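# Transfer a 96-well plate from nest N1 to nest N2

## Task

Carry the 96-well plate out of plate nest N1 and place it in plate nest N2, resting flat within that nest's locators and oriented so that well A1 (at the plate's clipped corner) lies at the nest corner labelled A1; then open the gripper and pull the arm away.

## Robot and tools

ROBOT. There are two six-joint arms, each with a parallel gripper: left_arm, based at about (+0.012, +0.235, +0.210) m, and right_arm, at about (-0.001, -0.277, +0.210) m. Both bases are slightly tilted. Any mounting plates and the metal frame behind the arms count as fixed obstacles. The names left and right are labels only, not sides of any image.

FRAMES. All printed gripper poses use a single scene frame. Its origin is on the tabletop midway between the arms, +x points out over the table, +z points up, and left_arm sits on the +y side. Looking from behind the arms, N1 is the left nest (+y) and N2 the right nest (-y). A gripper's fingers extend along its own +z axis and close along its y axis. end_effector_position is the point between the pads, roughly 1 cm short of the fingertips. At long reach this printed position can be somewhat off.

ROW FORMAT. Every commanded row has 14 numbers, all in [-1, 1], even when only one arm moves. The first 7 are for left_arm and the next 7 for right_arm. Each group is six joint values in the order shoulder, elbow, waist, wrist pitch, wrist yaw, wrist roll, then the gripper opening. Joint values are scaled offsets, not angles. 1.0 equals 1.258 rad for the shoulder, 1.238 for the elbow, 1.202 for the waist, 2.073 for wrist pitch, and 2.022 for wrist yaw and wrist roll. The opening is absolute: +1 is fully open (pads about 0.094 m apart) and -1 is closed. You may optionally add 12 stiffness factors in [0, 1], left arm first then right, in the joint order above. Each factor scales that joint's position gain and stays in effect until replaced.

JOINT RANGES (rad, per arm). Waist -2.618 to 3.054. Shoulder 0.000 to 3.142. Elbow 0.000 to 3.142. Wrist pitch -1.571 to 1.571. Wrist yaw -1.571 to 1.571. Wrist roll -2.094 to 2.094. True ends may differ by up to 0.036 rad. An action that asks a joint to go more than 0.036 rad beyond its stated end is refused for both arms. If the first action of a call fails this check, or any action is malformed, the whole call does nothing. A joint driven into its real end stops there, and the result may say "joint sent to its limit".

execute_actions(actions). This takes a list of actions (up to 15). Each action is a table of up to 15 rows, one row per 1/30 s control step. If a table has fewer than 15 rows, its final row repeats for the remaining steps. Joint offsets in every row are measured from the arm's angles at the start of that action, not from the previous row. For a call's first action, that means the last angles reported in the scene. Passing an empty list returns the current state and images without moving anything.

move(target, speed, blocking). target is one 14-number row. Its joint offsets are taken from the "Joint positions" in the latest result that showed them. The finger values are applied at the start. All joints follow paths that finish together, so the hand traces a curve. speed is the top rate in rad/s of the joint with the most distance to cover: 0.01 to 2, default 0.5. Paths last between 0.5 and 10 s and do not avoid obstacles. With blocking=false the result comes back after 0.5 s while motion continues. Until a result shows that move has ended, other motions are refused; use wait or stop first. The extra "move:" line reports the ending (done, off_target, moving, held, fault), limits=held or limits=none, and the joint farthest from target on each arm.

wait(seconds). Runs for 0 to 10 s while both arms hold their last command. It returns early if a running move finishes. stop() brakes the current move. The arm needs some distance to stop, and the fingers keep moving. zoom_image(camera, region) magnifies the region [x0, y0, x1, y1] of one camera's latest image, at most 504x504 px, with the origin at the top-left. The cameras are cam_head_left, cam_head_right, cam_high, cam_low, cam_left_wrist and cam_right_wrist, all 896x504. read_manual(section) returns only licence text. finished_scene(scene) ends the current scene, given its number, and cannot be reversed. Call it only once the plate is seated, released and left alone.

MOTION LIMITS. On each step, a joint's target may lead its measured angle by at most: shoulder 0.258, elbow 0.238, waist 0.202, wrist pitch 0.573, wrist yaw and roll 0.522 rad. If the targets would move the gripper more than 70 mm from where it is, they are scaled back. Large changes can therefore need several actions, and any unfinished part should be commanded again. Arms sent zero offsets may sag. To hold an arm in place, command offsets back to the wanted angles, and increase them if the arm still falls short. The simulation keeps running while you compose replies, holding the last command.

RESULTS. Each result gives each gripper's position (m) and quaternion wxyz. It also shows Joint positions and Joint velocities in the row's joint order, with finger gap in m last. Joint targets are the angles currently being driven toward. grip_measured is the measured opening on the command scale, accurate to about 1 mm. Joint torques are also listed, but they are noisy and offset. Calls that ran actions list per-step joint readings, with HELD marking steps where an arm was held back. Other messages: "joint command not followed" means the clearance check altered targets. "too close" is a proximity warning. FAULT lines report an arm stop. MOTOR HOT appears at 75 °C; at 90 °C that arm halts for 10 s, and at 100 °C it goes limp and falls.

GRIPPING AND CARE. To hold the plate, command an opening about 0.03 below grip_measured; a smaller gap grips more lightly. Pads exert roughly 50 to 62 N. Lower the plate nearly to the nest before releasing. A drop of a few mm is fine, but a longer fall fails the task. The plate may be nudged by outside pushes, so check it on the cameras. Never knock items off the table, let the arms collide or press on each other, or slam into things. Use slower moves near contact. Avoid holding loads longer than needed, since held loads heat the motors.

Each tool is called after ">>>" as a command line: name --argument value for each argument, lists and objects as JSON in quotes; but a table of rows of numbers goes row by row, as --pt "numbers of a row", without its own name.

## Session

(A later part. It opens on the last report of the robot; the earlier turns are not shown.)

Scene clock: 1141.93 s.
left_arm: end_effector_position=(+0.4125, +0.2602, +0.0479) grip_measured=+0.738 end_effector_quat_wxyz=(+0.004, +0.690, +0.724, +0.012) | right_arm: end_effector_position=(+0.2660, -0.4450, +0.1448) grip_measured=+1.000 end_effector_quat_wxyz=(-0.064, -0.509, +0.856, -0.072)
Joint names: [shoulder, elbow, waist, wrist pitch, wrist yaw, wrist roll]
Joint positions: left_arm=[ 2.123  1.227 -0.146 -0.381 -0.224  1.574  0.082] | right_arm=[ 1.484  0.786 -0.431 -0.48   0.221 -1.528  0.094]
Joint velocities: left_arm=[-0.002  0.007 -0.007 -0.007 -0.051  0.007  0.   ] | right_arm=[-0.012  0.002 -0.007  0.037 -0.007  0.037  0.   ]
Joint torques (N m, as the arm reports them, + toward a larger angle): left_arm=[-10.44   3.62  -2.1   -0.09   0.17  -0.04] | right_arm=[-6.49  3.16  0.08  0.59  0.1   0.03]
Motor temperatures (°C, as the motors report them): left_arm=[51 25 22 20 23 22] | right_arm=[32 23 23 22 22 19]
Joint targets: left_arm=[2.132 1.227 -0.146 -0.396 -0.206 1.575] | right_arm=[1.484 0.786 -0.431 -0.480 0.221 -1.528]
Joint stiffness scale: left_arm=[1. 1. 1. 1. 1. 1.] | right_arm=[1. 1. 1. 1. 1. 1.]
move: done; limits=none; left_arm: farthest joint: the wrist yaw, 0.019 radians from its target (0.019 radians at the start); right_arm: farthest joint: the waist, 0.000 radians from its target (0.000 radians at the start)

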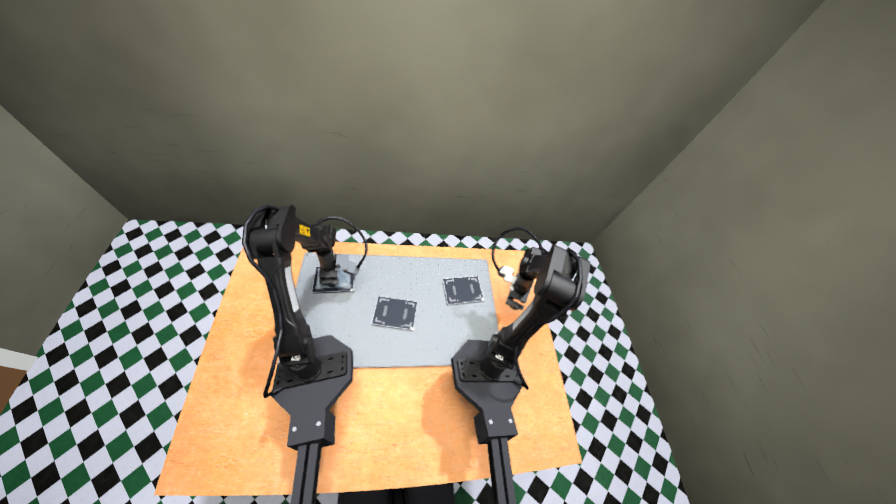

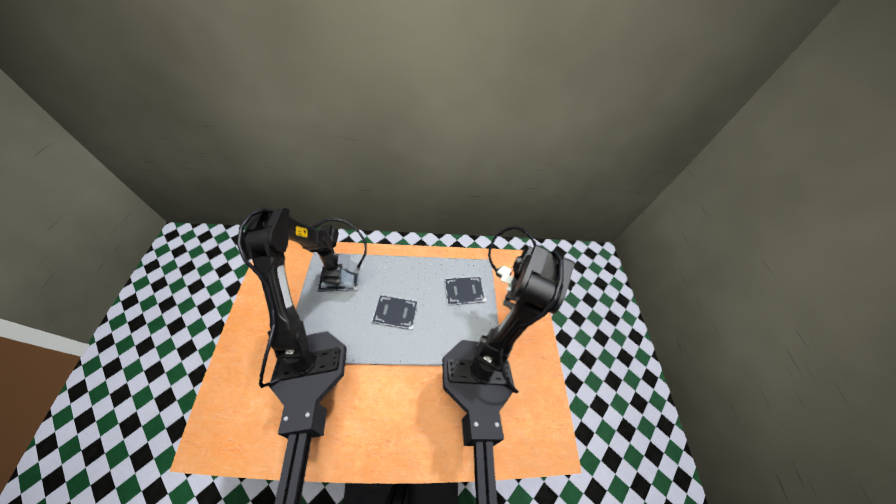

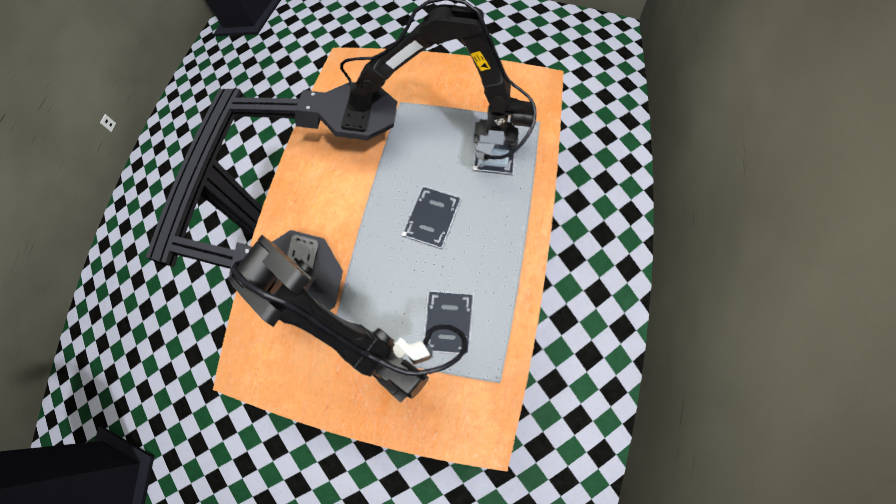

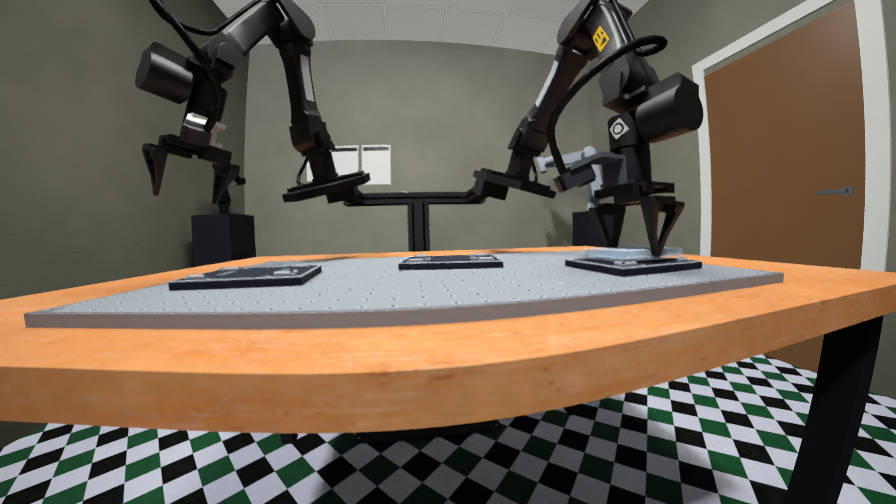

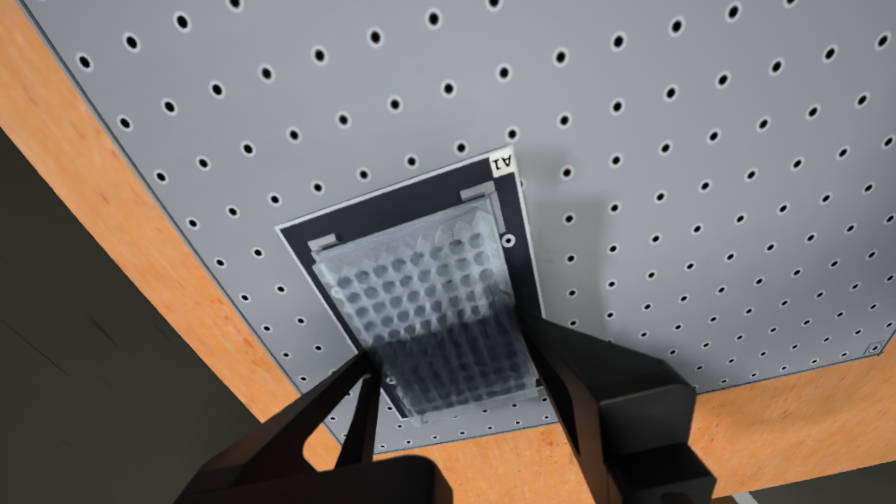

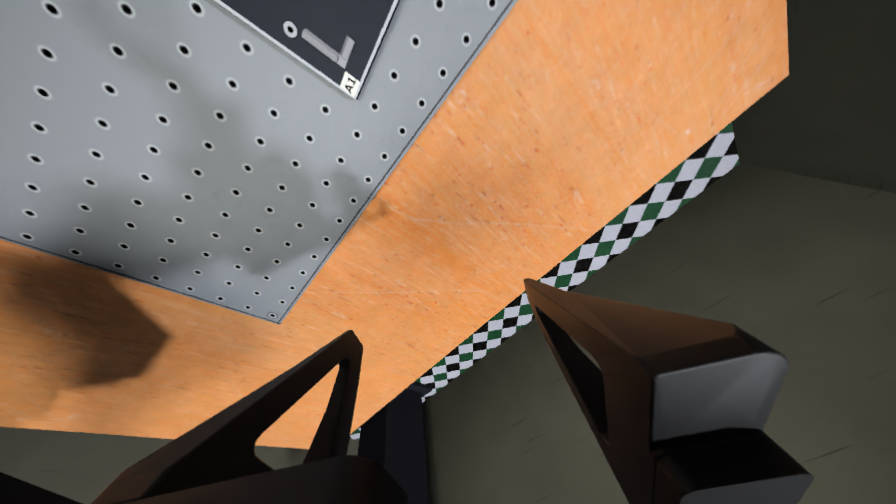

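>>> execute_actions --actions '[[[0.008,0,0,0,0.009,0.0005,0.705,0,0,0,0,0,0,1],[0.009,0,0,0.0003,0.009,0.0005,0.705,0,0,0,0,0,0,1],[0.0103,0,0,0.001,0.009,0.0005,0.705,0,0,0,0,0,0,1]],[[0.0108,0,0,0.0012,0.009,0.0005,0.705,0,0,0,0,0,0,1],[0.0113,0,0,0.0015,0.009,0.0005,0.705,0,0,0,0,0,0,1],[0.0119,0,0,0.0018,0.009,0.0005,0.705,0,0,0,0,0,0,1],[0.0124,0,0,0.0021,0.009,0.0005,0.705,0,0,0,0,0,0,1],[0.0129,0,0,0.0024,0.009,0.0005,0.705,0,0,0,0,0,0,1],[0.0135,0,0,0.0027,0.009,0.0005,0.705,0,0,0,0,0,0,1],[0.014,0,0,0.003,0.009,0.0005,0.705,0,0,0,0,0,0,1],[0.0145,0,0,0.0033,0.009,0.0005,0.705,0,0,0,0,0,0,1],[0.0151,0,0,0.0036,0.009,0.0005,0.705,0,0,0,0,0,0,1],[0.0156,0,0,0.0039,0.009,0.0005,0.705,0,0,0,0,0,0,1],[0.0161,0,0,0.0042,0.009,0.0005,0.705,0,0,0,0,0,0,1],[0.0167,0,0,0.0045,0.009,0.0005,0.705,0,0,0,0,0,0,1],[0.0172,0,0,0.0048,0.009,0.0005,0.705,0,0,0,0,0,0,1],[0.0178,0,0,0.005,0.009,0.0005,0.705,0,0,0,0,0,0,1],[0.0183,0,0,0.0053,0.009,0.0005,0.705,0,0,0,0,0,0,1]]]'

>>> wait --seconds 0.5

>>> zoom_image --camera "cam_left_wrist" --region '[280,120,580,340]'

>>> zoom_image --camera "cam_low" --region '[575,235,705,285]'

Scene clock: 1159.83 s.
left_arm: end_effector_position=(+0.4138, +0.2597, +0.0454) grip_measured=+0.738 end_effector_quat_wxyz=(+0.006, +0.690, +0.724, +0.014) | right_arm: end_effector_position=(+0.2660, -0.4450, +0.1448) grip_measured=+1.000 end_effector_quat_wxyz=(-0.064, -0.509, +0.856, -0.072)
Joint names: [shoulder, elbow, waist, wrist pitch, wrist yaw, wrist roll]
Joint positions: left_arm=[ 2.13   1.227 -0.146 -0.368 -0.224  1.575  0.082] | right_arm=[ 1.484  0.786 -0.431 -0.48   0.221 -1.528  0.094]
Joint velocities: left_arm=[-0.017 -0.022  0.002  0.081 -0.022 -0.007 -0.001] | right_arm=[-0.017 -0.002 -0.007 -0.007 -0.007 -0.037  0.   ]
Joint torques (N m, as the arm reports them, + toward a larger angle): left_arm=[-9.86  3.6  -2.1   0.08  0.17 -0.03] | right_arm=[-6.45  3.17  0.08  0.59  0.12  0.02]
Motor temperatures (°C, as the motors report them): left_arm=[49 25 22 20 23 22] | right_arm=[32 23 23 22 22 19]
Joint targets: left_arm=[2.146 1.227 -0.146 -0.367 -0.206 1.575] | right_arm=[1.484 0.786 -0.431 -0.480 0.221 -1.528]
Joint stiffness scale: left_arm=[1. 1. 1. 1. 1. 1.] | right_arm=[1. 1. 1. 1. 1. 1.]
Step readings (joint positions; steps 1 to 15: 1st action; 16 to 30: 2nd action):
0: left_arm=[2.123 1.227 -0.146 -0.381 -0.224 1.574] | right_arm=[1.484 0.786 -0.431 -0.480 0.221 -1.528]
1: left_arm=[2.123 1.227 -0.146 -0.380 -0.224 1.574] | right_arm=[1.484 0.786 -0.431 -0.480 0.221 -1.528]
2: left_arm=[2.123 1.227 -0.146 -0.379 -0.224 1.574] | right_arm=[1.484 0.786 -0.431 -0.480 0.221 -1.528]
4: left_arm=[2.123 1.227 -0.146 -0.378 -0.224 1.574] | right_arm=[1.484 0.786 -0.431 -0.480 0.221 -1.528]
8: left_arm=[2.123 1.227 -0.146 -0.378 -0.224 1.574] | right_arm=[1.484 0.786 -0.431 -0.480 0.221 -1.528]
15: left_arm=[2.123 1.227 -0.146 -0.378 -0.224 1.574] | right_arm=[1.484 0.786 -0.431 -0.480 0.221 -1.528]
16: left_arm=[2.123 1.227 -0.146 -0.378 -0.224 1.574] | right_arm=[1.484 0.786 -0.431 -0.480 0.221 -1.528]
17: left_arm=[2.123 1.227 -0.146 -0.378 -0.224 1.574] | right_arm=[1.484 0.786 -0.431 -0.480 0.221 -1.528]
19: left_arm=[2.123 1.227 -0.146 -0.377 -0.224 1.574] | right_arm=[1.484 0.786 -0.431 -0.480 0.221 -1.528]
23: left_arm=[2.125 1.227 -0.146 -0.375 -0.224 1.574] | right_arm=[1.484 0.786 -0.431 -0.480 0.221 -1.528]
30: Joint positions above

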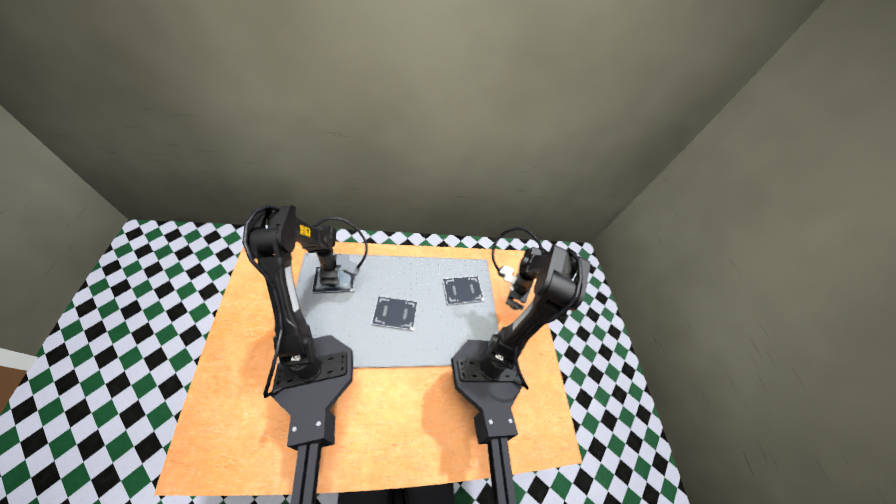

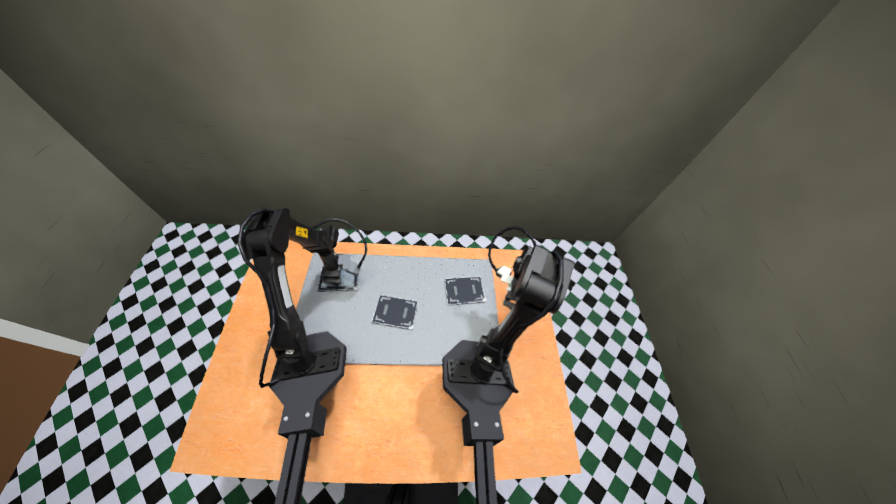

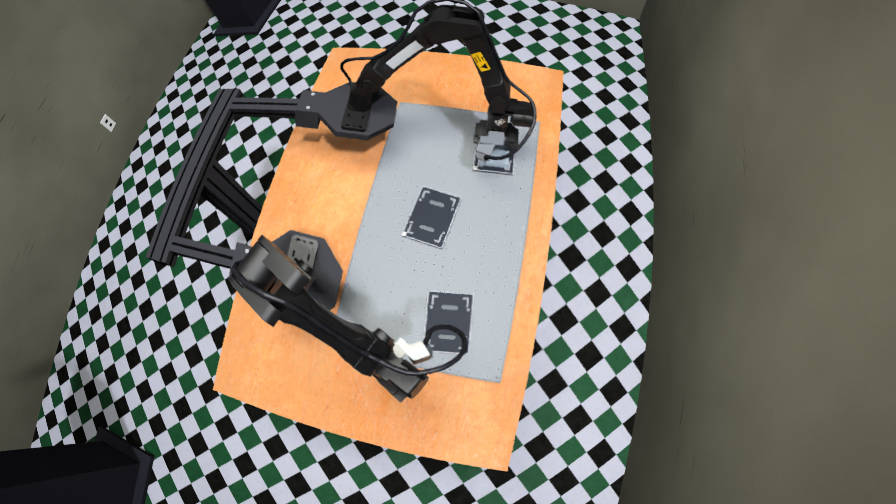

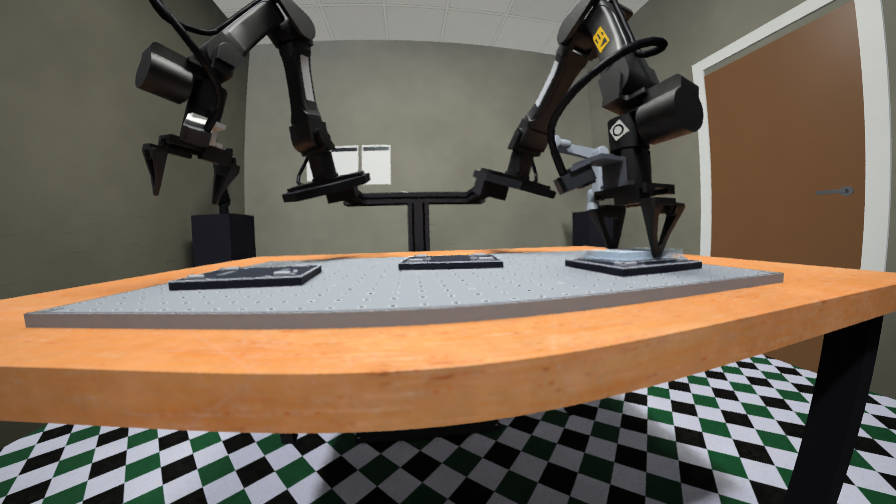

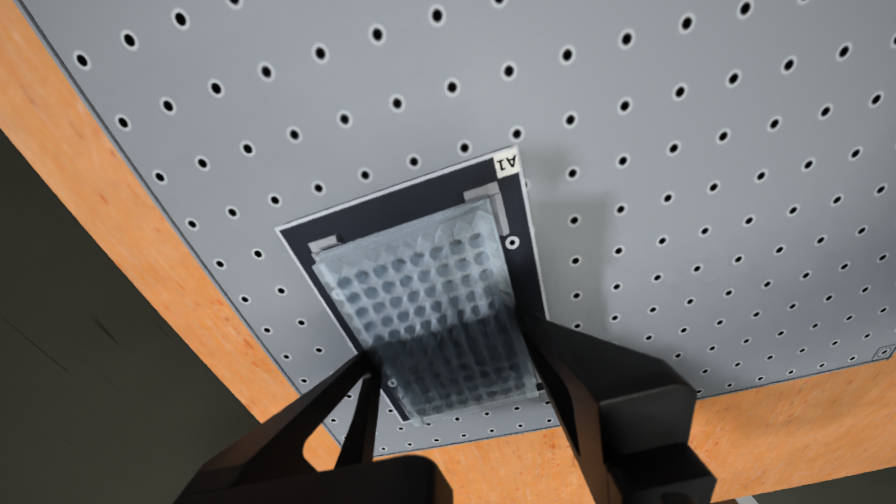

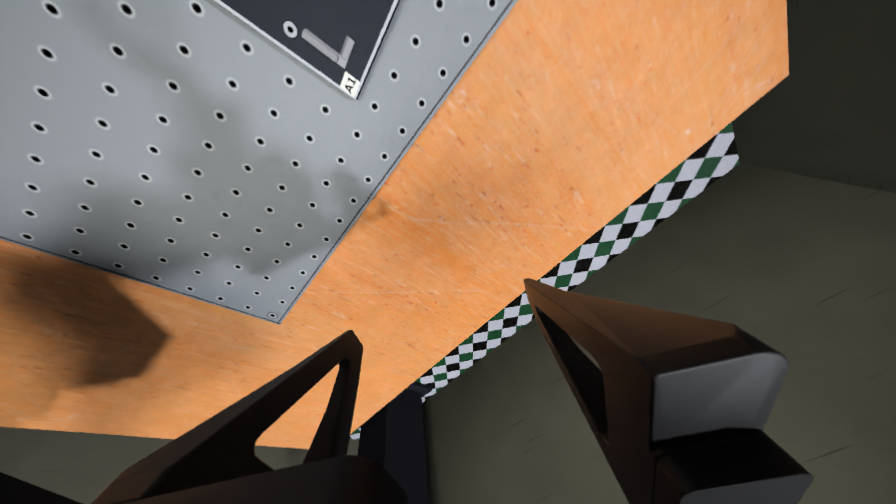

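Scene clock: 1160.33 s.
left_arm: end_effector_position=(+0.4138, +0.2597, +0.0454) grip_measured=+0.738 end_effector_quat_wxyz=(+0.006, +0.690, +0.724, +0.014) | right_arm: end_effector_position=(+0.2660, -0.4450, +0.1448) grip_measured=+1.000 end_effector_quat_wxyz=(-0.064, -0.509, +0.856, -0.072)
Joint names: [shoulder, elbow, waist, wrist pitch, wrist yaw, wrist roll]
Joint positions: left_arm=[ 2.13   1.227 -0.146 -0.368 -0.224  1.575  0.082] | right_arm=[ 1.484  0.786 -0.431 -0.48   0.221 -1.528  0.094]
Joint velocities: left_arm=[ 0.002  0.012 -0.007 -0.007  0.007  0.037 -0.   ] | right_arm=[-0.017 -0.002 -0.032  0.022 -0.007  0.022  0.   ]
Joint torques (N m, as the arm reports them, + toward a larger angle): left_arm=[-9.9   3.6  -2.13  0.06  0.17 -0.03] | right_arm=[-6.49  3.19  0.04  0.58  0.11  0.03]
Motor temperatures (°C, as the motors report them): left_arm=[49 25 22 20 23 22] | right_arm=[32 23 23 22 22 19]
Joint targets: left_arm=[2.146 1.227 -0.146 -0.367 -0.206 1.575] | right_arm=[1.484 0.786 -0.431 -0.480 0.221 -1.528]
Joint stiffness scale: left_arm=[1. 1. 1. 1. 1. 1.] | right_arm=[1. 1. 1. 1. 1. 1.]
wait: 0.50 s; at rest by 0.17 s

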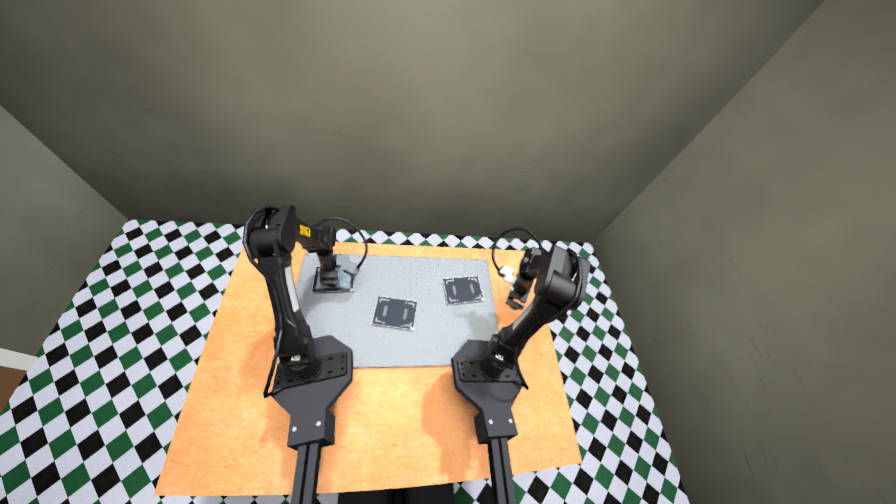

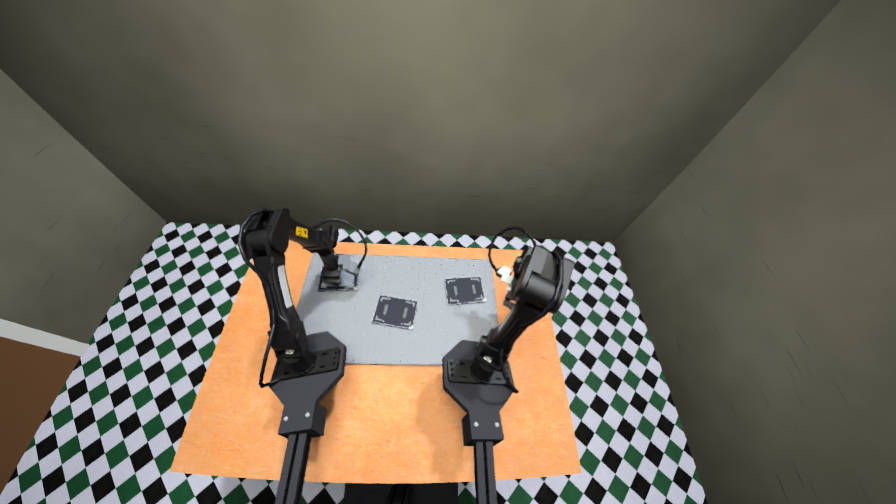

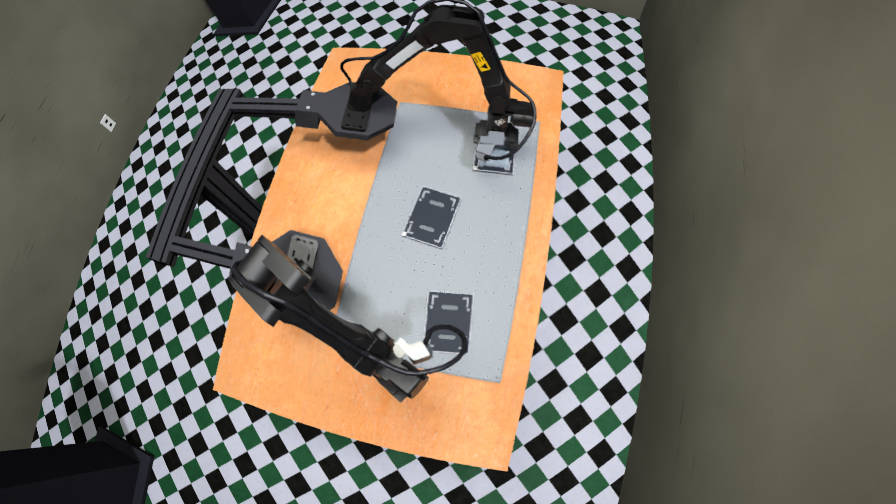

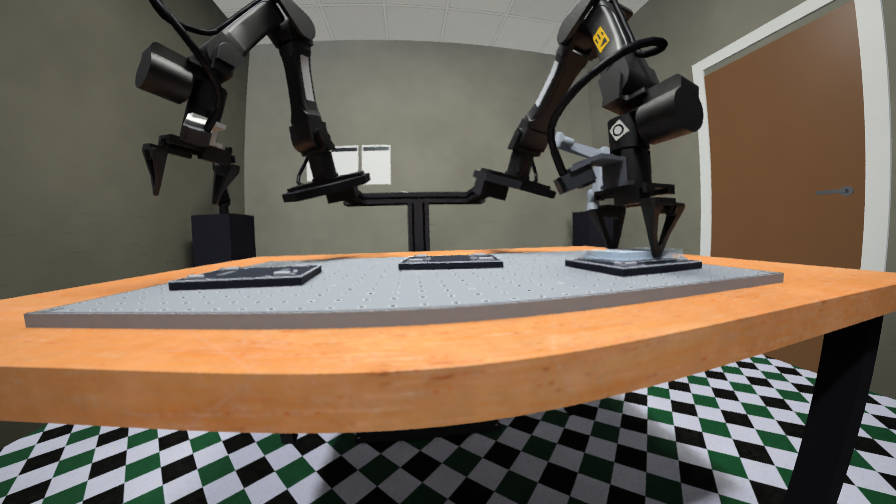

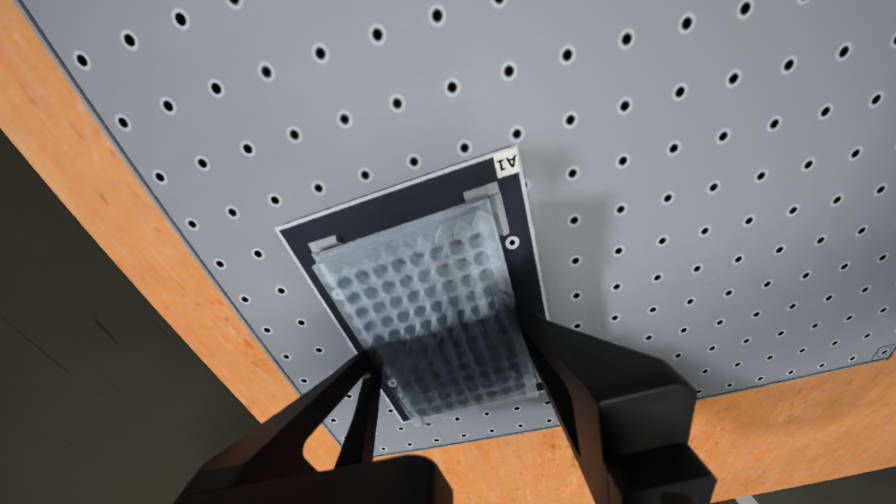

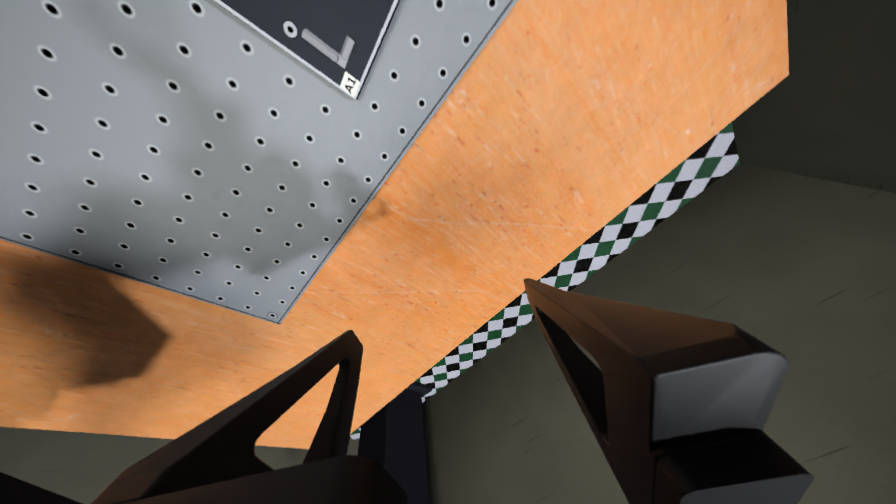

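Region (280, 120, 580, 340) of cam_left_wrist's 896x504 image, scaled by 1.680, with more detail than that image has; it fills the top 370 rows of this view, and the rest is white.

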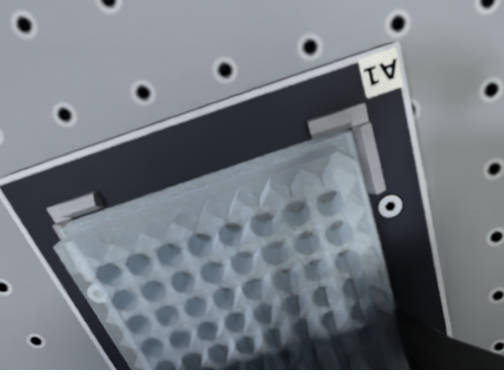

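Region (575, 235, 705, 285) of cam_low's 896x504 image, scaled by 3.877, with more detail than that image has; it fills the top 194 rows of this view, and the rest is white.

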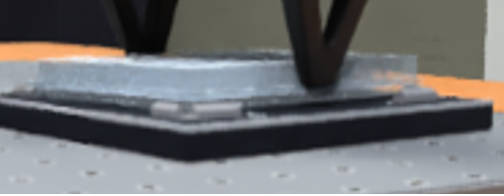

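>>> move --target '[-0.031,0,0,-0.0145,0.0118,0.0005,0.705,0,0,0,0,0,0,1]' --speed 0.04

Scene clock: 1214.23 s.
left_arm: end_effector_position=(+0.4149, +0.2603, +0.0498) grip_measured=+0.738 end_effector_quat_wxyz=(+0.008, +0.689, +0.724, +0.014) | right_arm: end_effector_position=(+0.2660, -0.4450, +0.1448) grip_measured=+1.000 end_effector_quat_wxyz=(-0.064, -0.509, +0.856, -0.072)
Joint names: [shoulder, elbow, waist, wrist pitch, wrist yaw, wrist roll]
Joint positions: left_arm=[ 2.117  1.227 -0.146 -0.377 -0.222  1.575  0.082] | right_arm=[ 1.484  0.786 -0.431 -0.48   0.221 -1.528  0.094]
Joint velocities: left_arm=[-0.007 -0.007 -0.017 -0.007 -0.022  0.051  0.001] | right_arm=[ 0.002 -0.027 -0.007 -0.007  0.007  0.037  0.   ]
Joint torques (N m, as the arm reports them, + toward a larger angle): left_arm=[-13.34   3.65  -2.11  -0.14   0.21  -0.03] | right_arm=[-6.49  3.17  0.1   0.6   0.1   0.03]
Motor temperatures (°C, as the motors report them): left_arm=[47 25 21 20 23 22] | right_arm=[31 23 23 22 22 19]
Joint targets: left_arm=[2.091 1.227 -0.146 -0.398 -0.201 1.576] | right_arm=[1.484 0.786 -0.431 -0.480 0.221 -1.528]
Joint stiffness scale: left_arm=[1. 1. 1. 1. 1. 1.] | right_arm=[1. 1. 1. 1. 1. 1.]
move: off_target (left_arm); limits=none; left_arm: farthest joint: the shoulder, 0.026 radians from its target (0.039 radians at the start); right_arm: farthest joint: the waist, 0.000 radians from its target (0.000 radians at the start)

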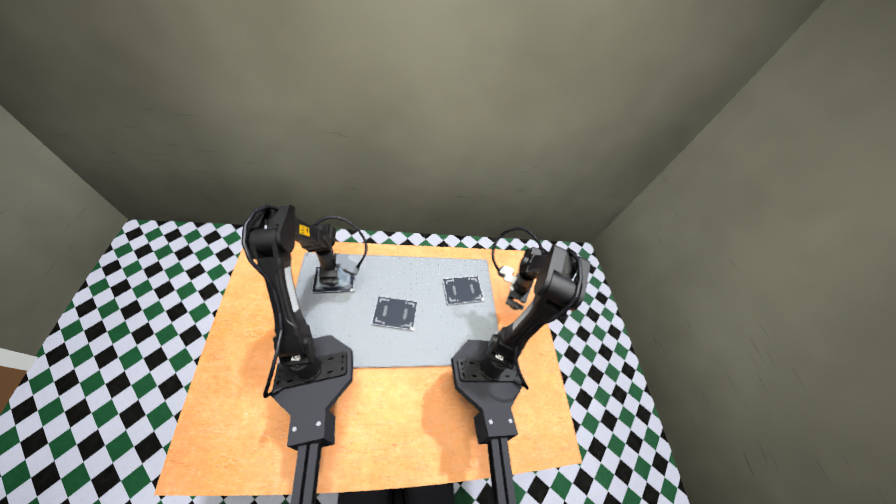

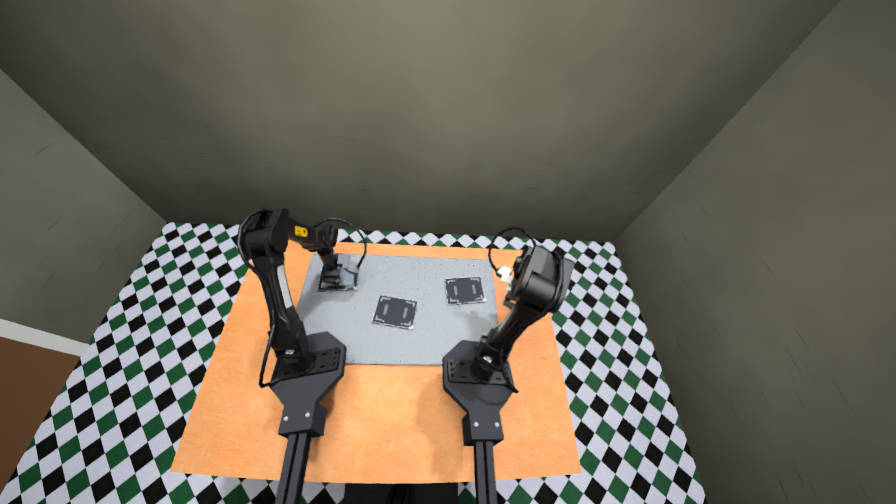

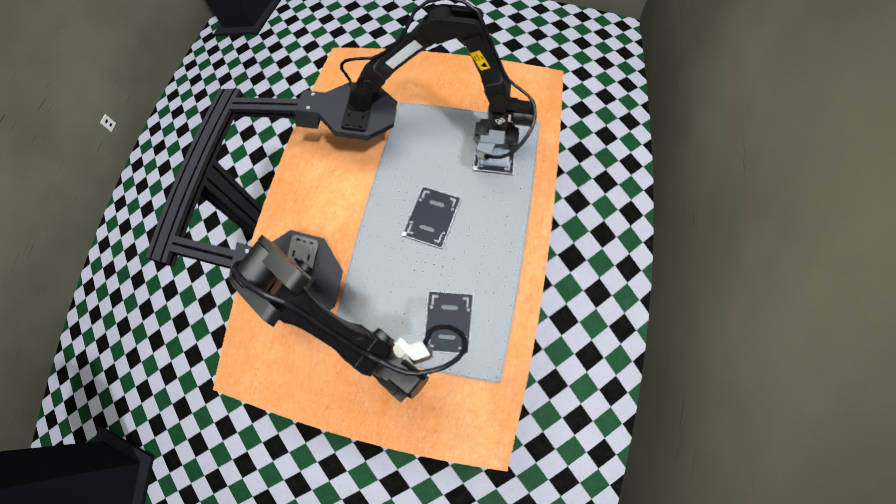

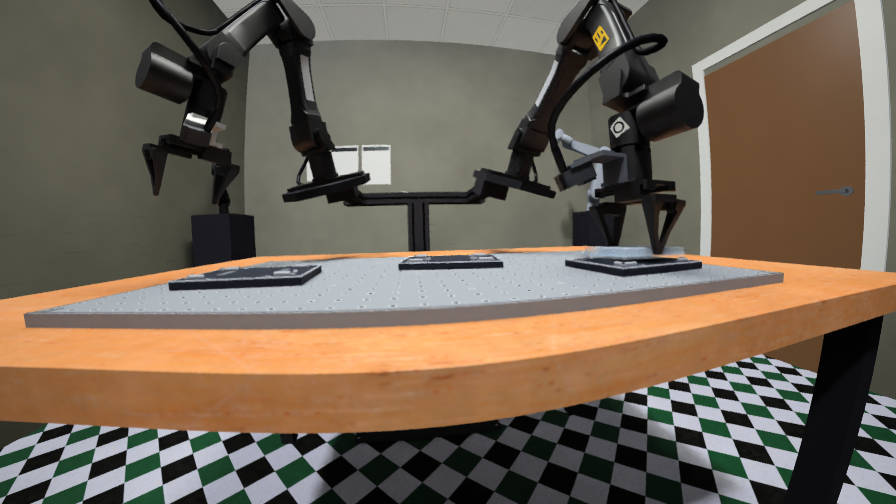

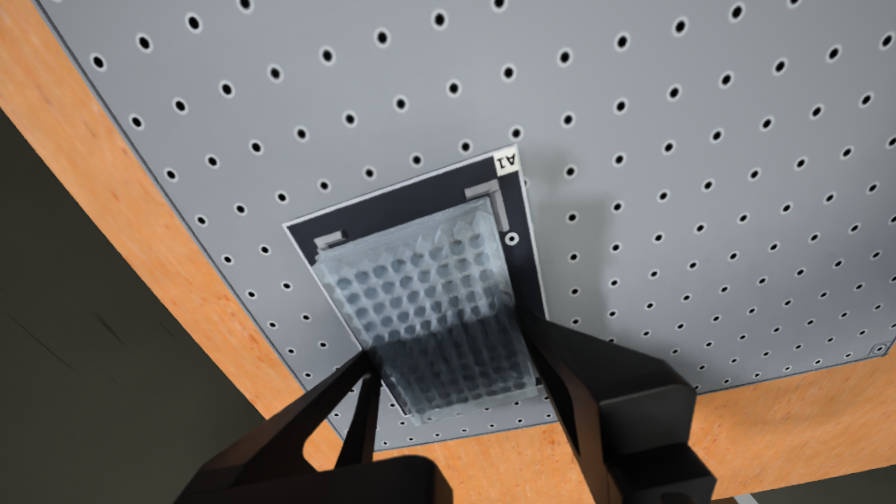

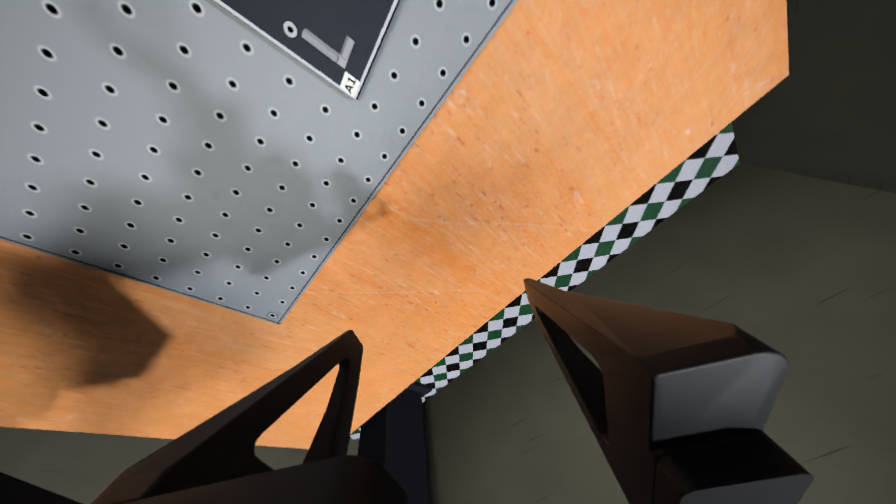

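>>> move --target '[0.0143,0,0,-0.0118,0.0124,0.0005,0.705,0,0,0,0,0,0,1]' --speed 0.03

>>> zoom_image --camera "cam_left_wrist" --region '[280,120,580,340]'

Scene clock: 1220.03 s.
left_arm: end_effector_position=(+0.4127, +0.2592, +0.0473) grip_measured=+0.738 end_effector_quat_wxyz=(+0.006, +0.691, +0.723, +0.011) | right_arm: end_effector_position=(+0.2660, -0.4450, +0.1448) grip_measured=+1.000 end_effector_quat_wxyz=(-0.064, -0.509, +0.856, -0.072)
Joint names: [shoulder, elbow, waist, wrist pitch, wrist yaw, wrist roll]
Joint positions: left_arm=[ 2.125  1.227 -0.146 -0.378 -0.219  1.577  0.082] | right_arm=[ 1.484  0.786 -0.431 -0.48   0.221 -1.528  0.094]
Joint velocities: left_arm=[-0.012  0.002  0.002 -0.022  0.022 -0.007  0.   ] | right_arm=[ 0.002  0.007  0.002 -0.037 -0.007 -0.007  0.   ]
Joint torques (N m, as the arm reports them, + toward a larger angle): left_arm=[-10.34   3.64  -2.08  -0.16   0.22  -0.04] | right_arm=[-6.46  3.21  0.12  0.59  0.1   0.02]
Motor temperatures (°C, as the motors report them): left_arm=[49 25 21 20 23 22] | right_arm=[31 23 23 22 22 19]
Joint targets: left_arm=[2.135 1.227 -0.146 -0.402 -0.196 1.576] | right_arm=[1.484 0.786 -0.431 -0.480 0.221 -1.528]
Joint stiffness scale: left_arm=[1. 1. 1. 1. 1. 1.] | right_arm=[1. 1. 1. 1. 1. 1.]
move: off_target (left_arm); limits=none; left_arm: farthest joint: the wrist pitch, 0.023 radians from its target (0.023 radians at the start); right_arm: farthest joint: the waist, 0.000 radians from its target (0.000 radians at the start)

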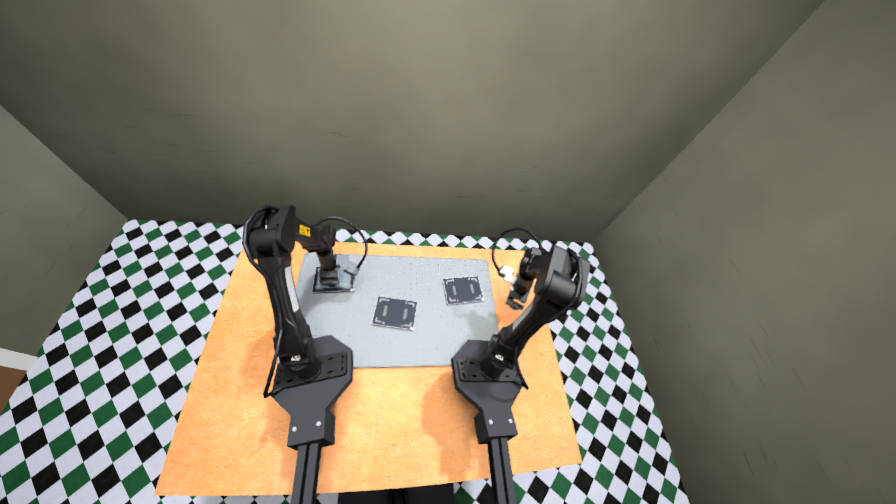

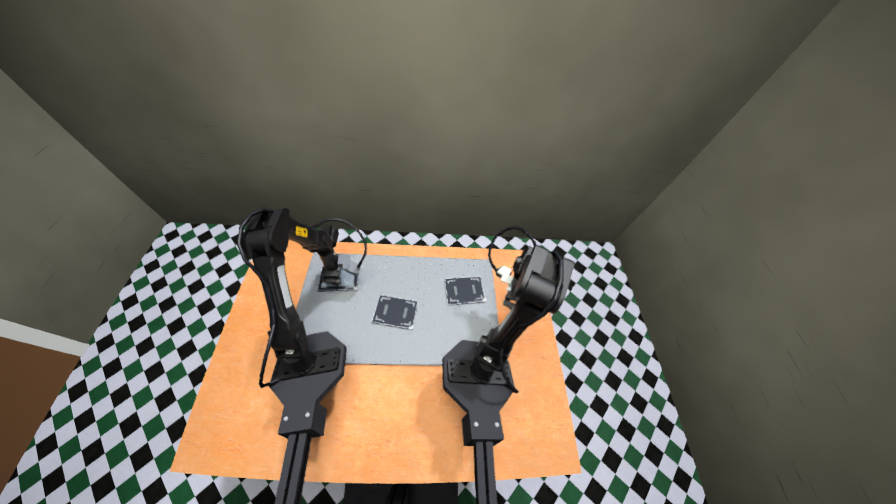

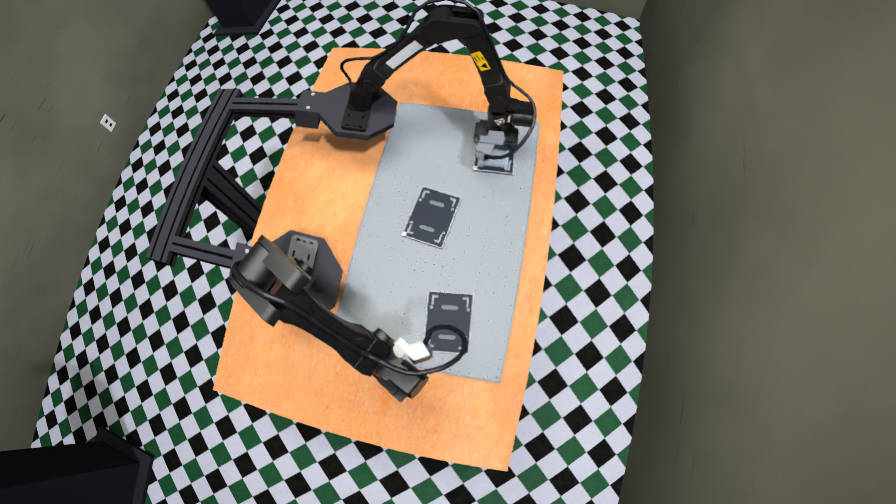

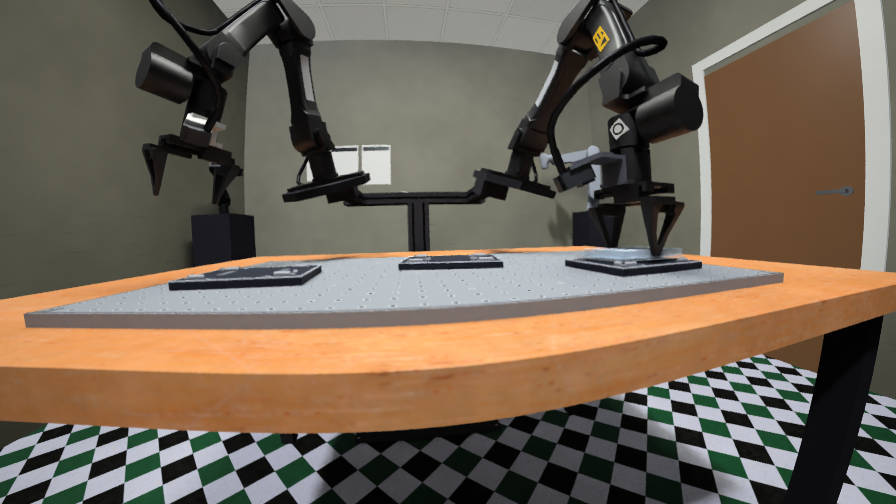

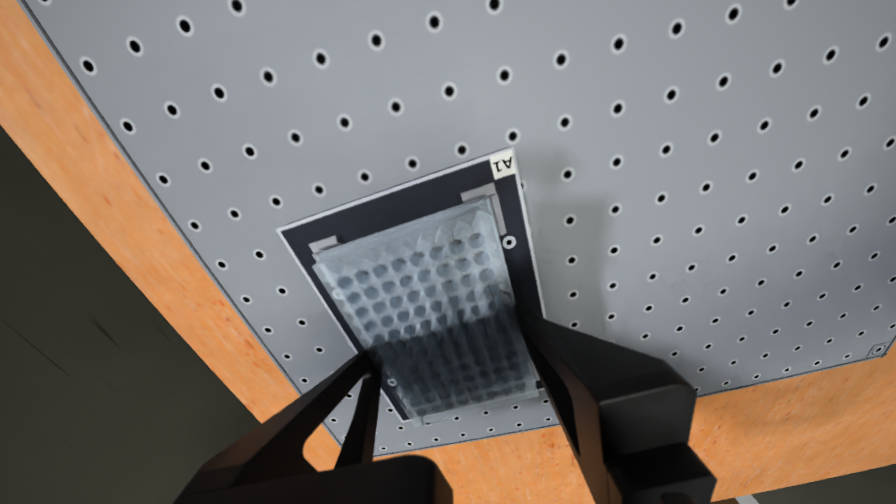

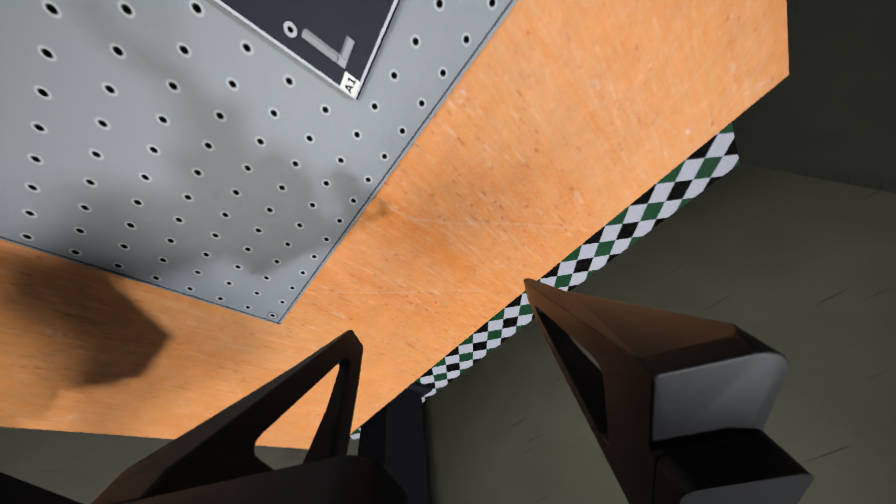

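Region (280, 120, 580, 340) of cam_left_wrist's 896x504 image, scaled by 1.680, with more detail than that image has; it fills the top 370 rows of this view, and the rest is white.

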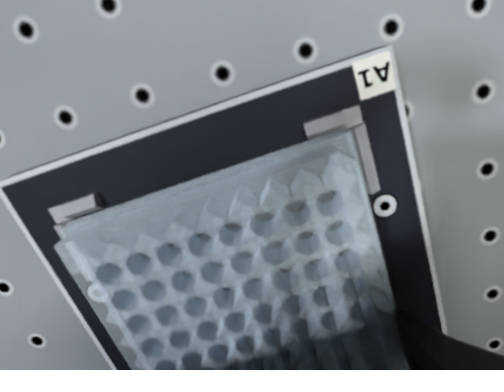

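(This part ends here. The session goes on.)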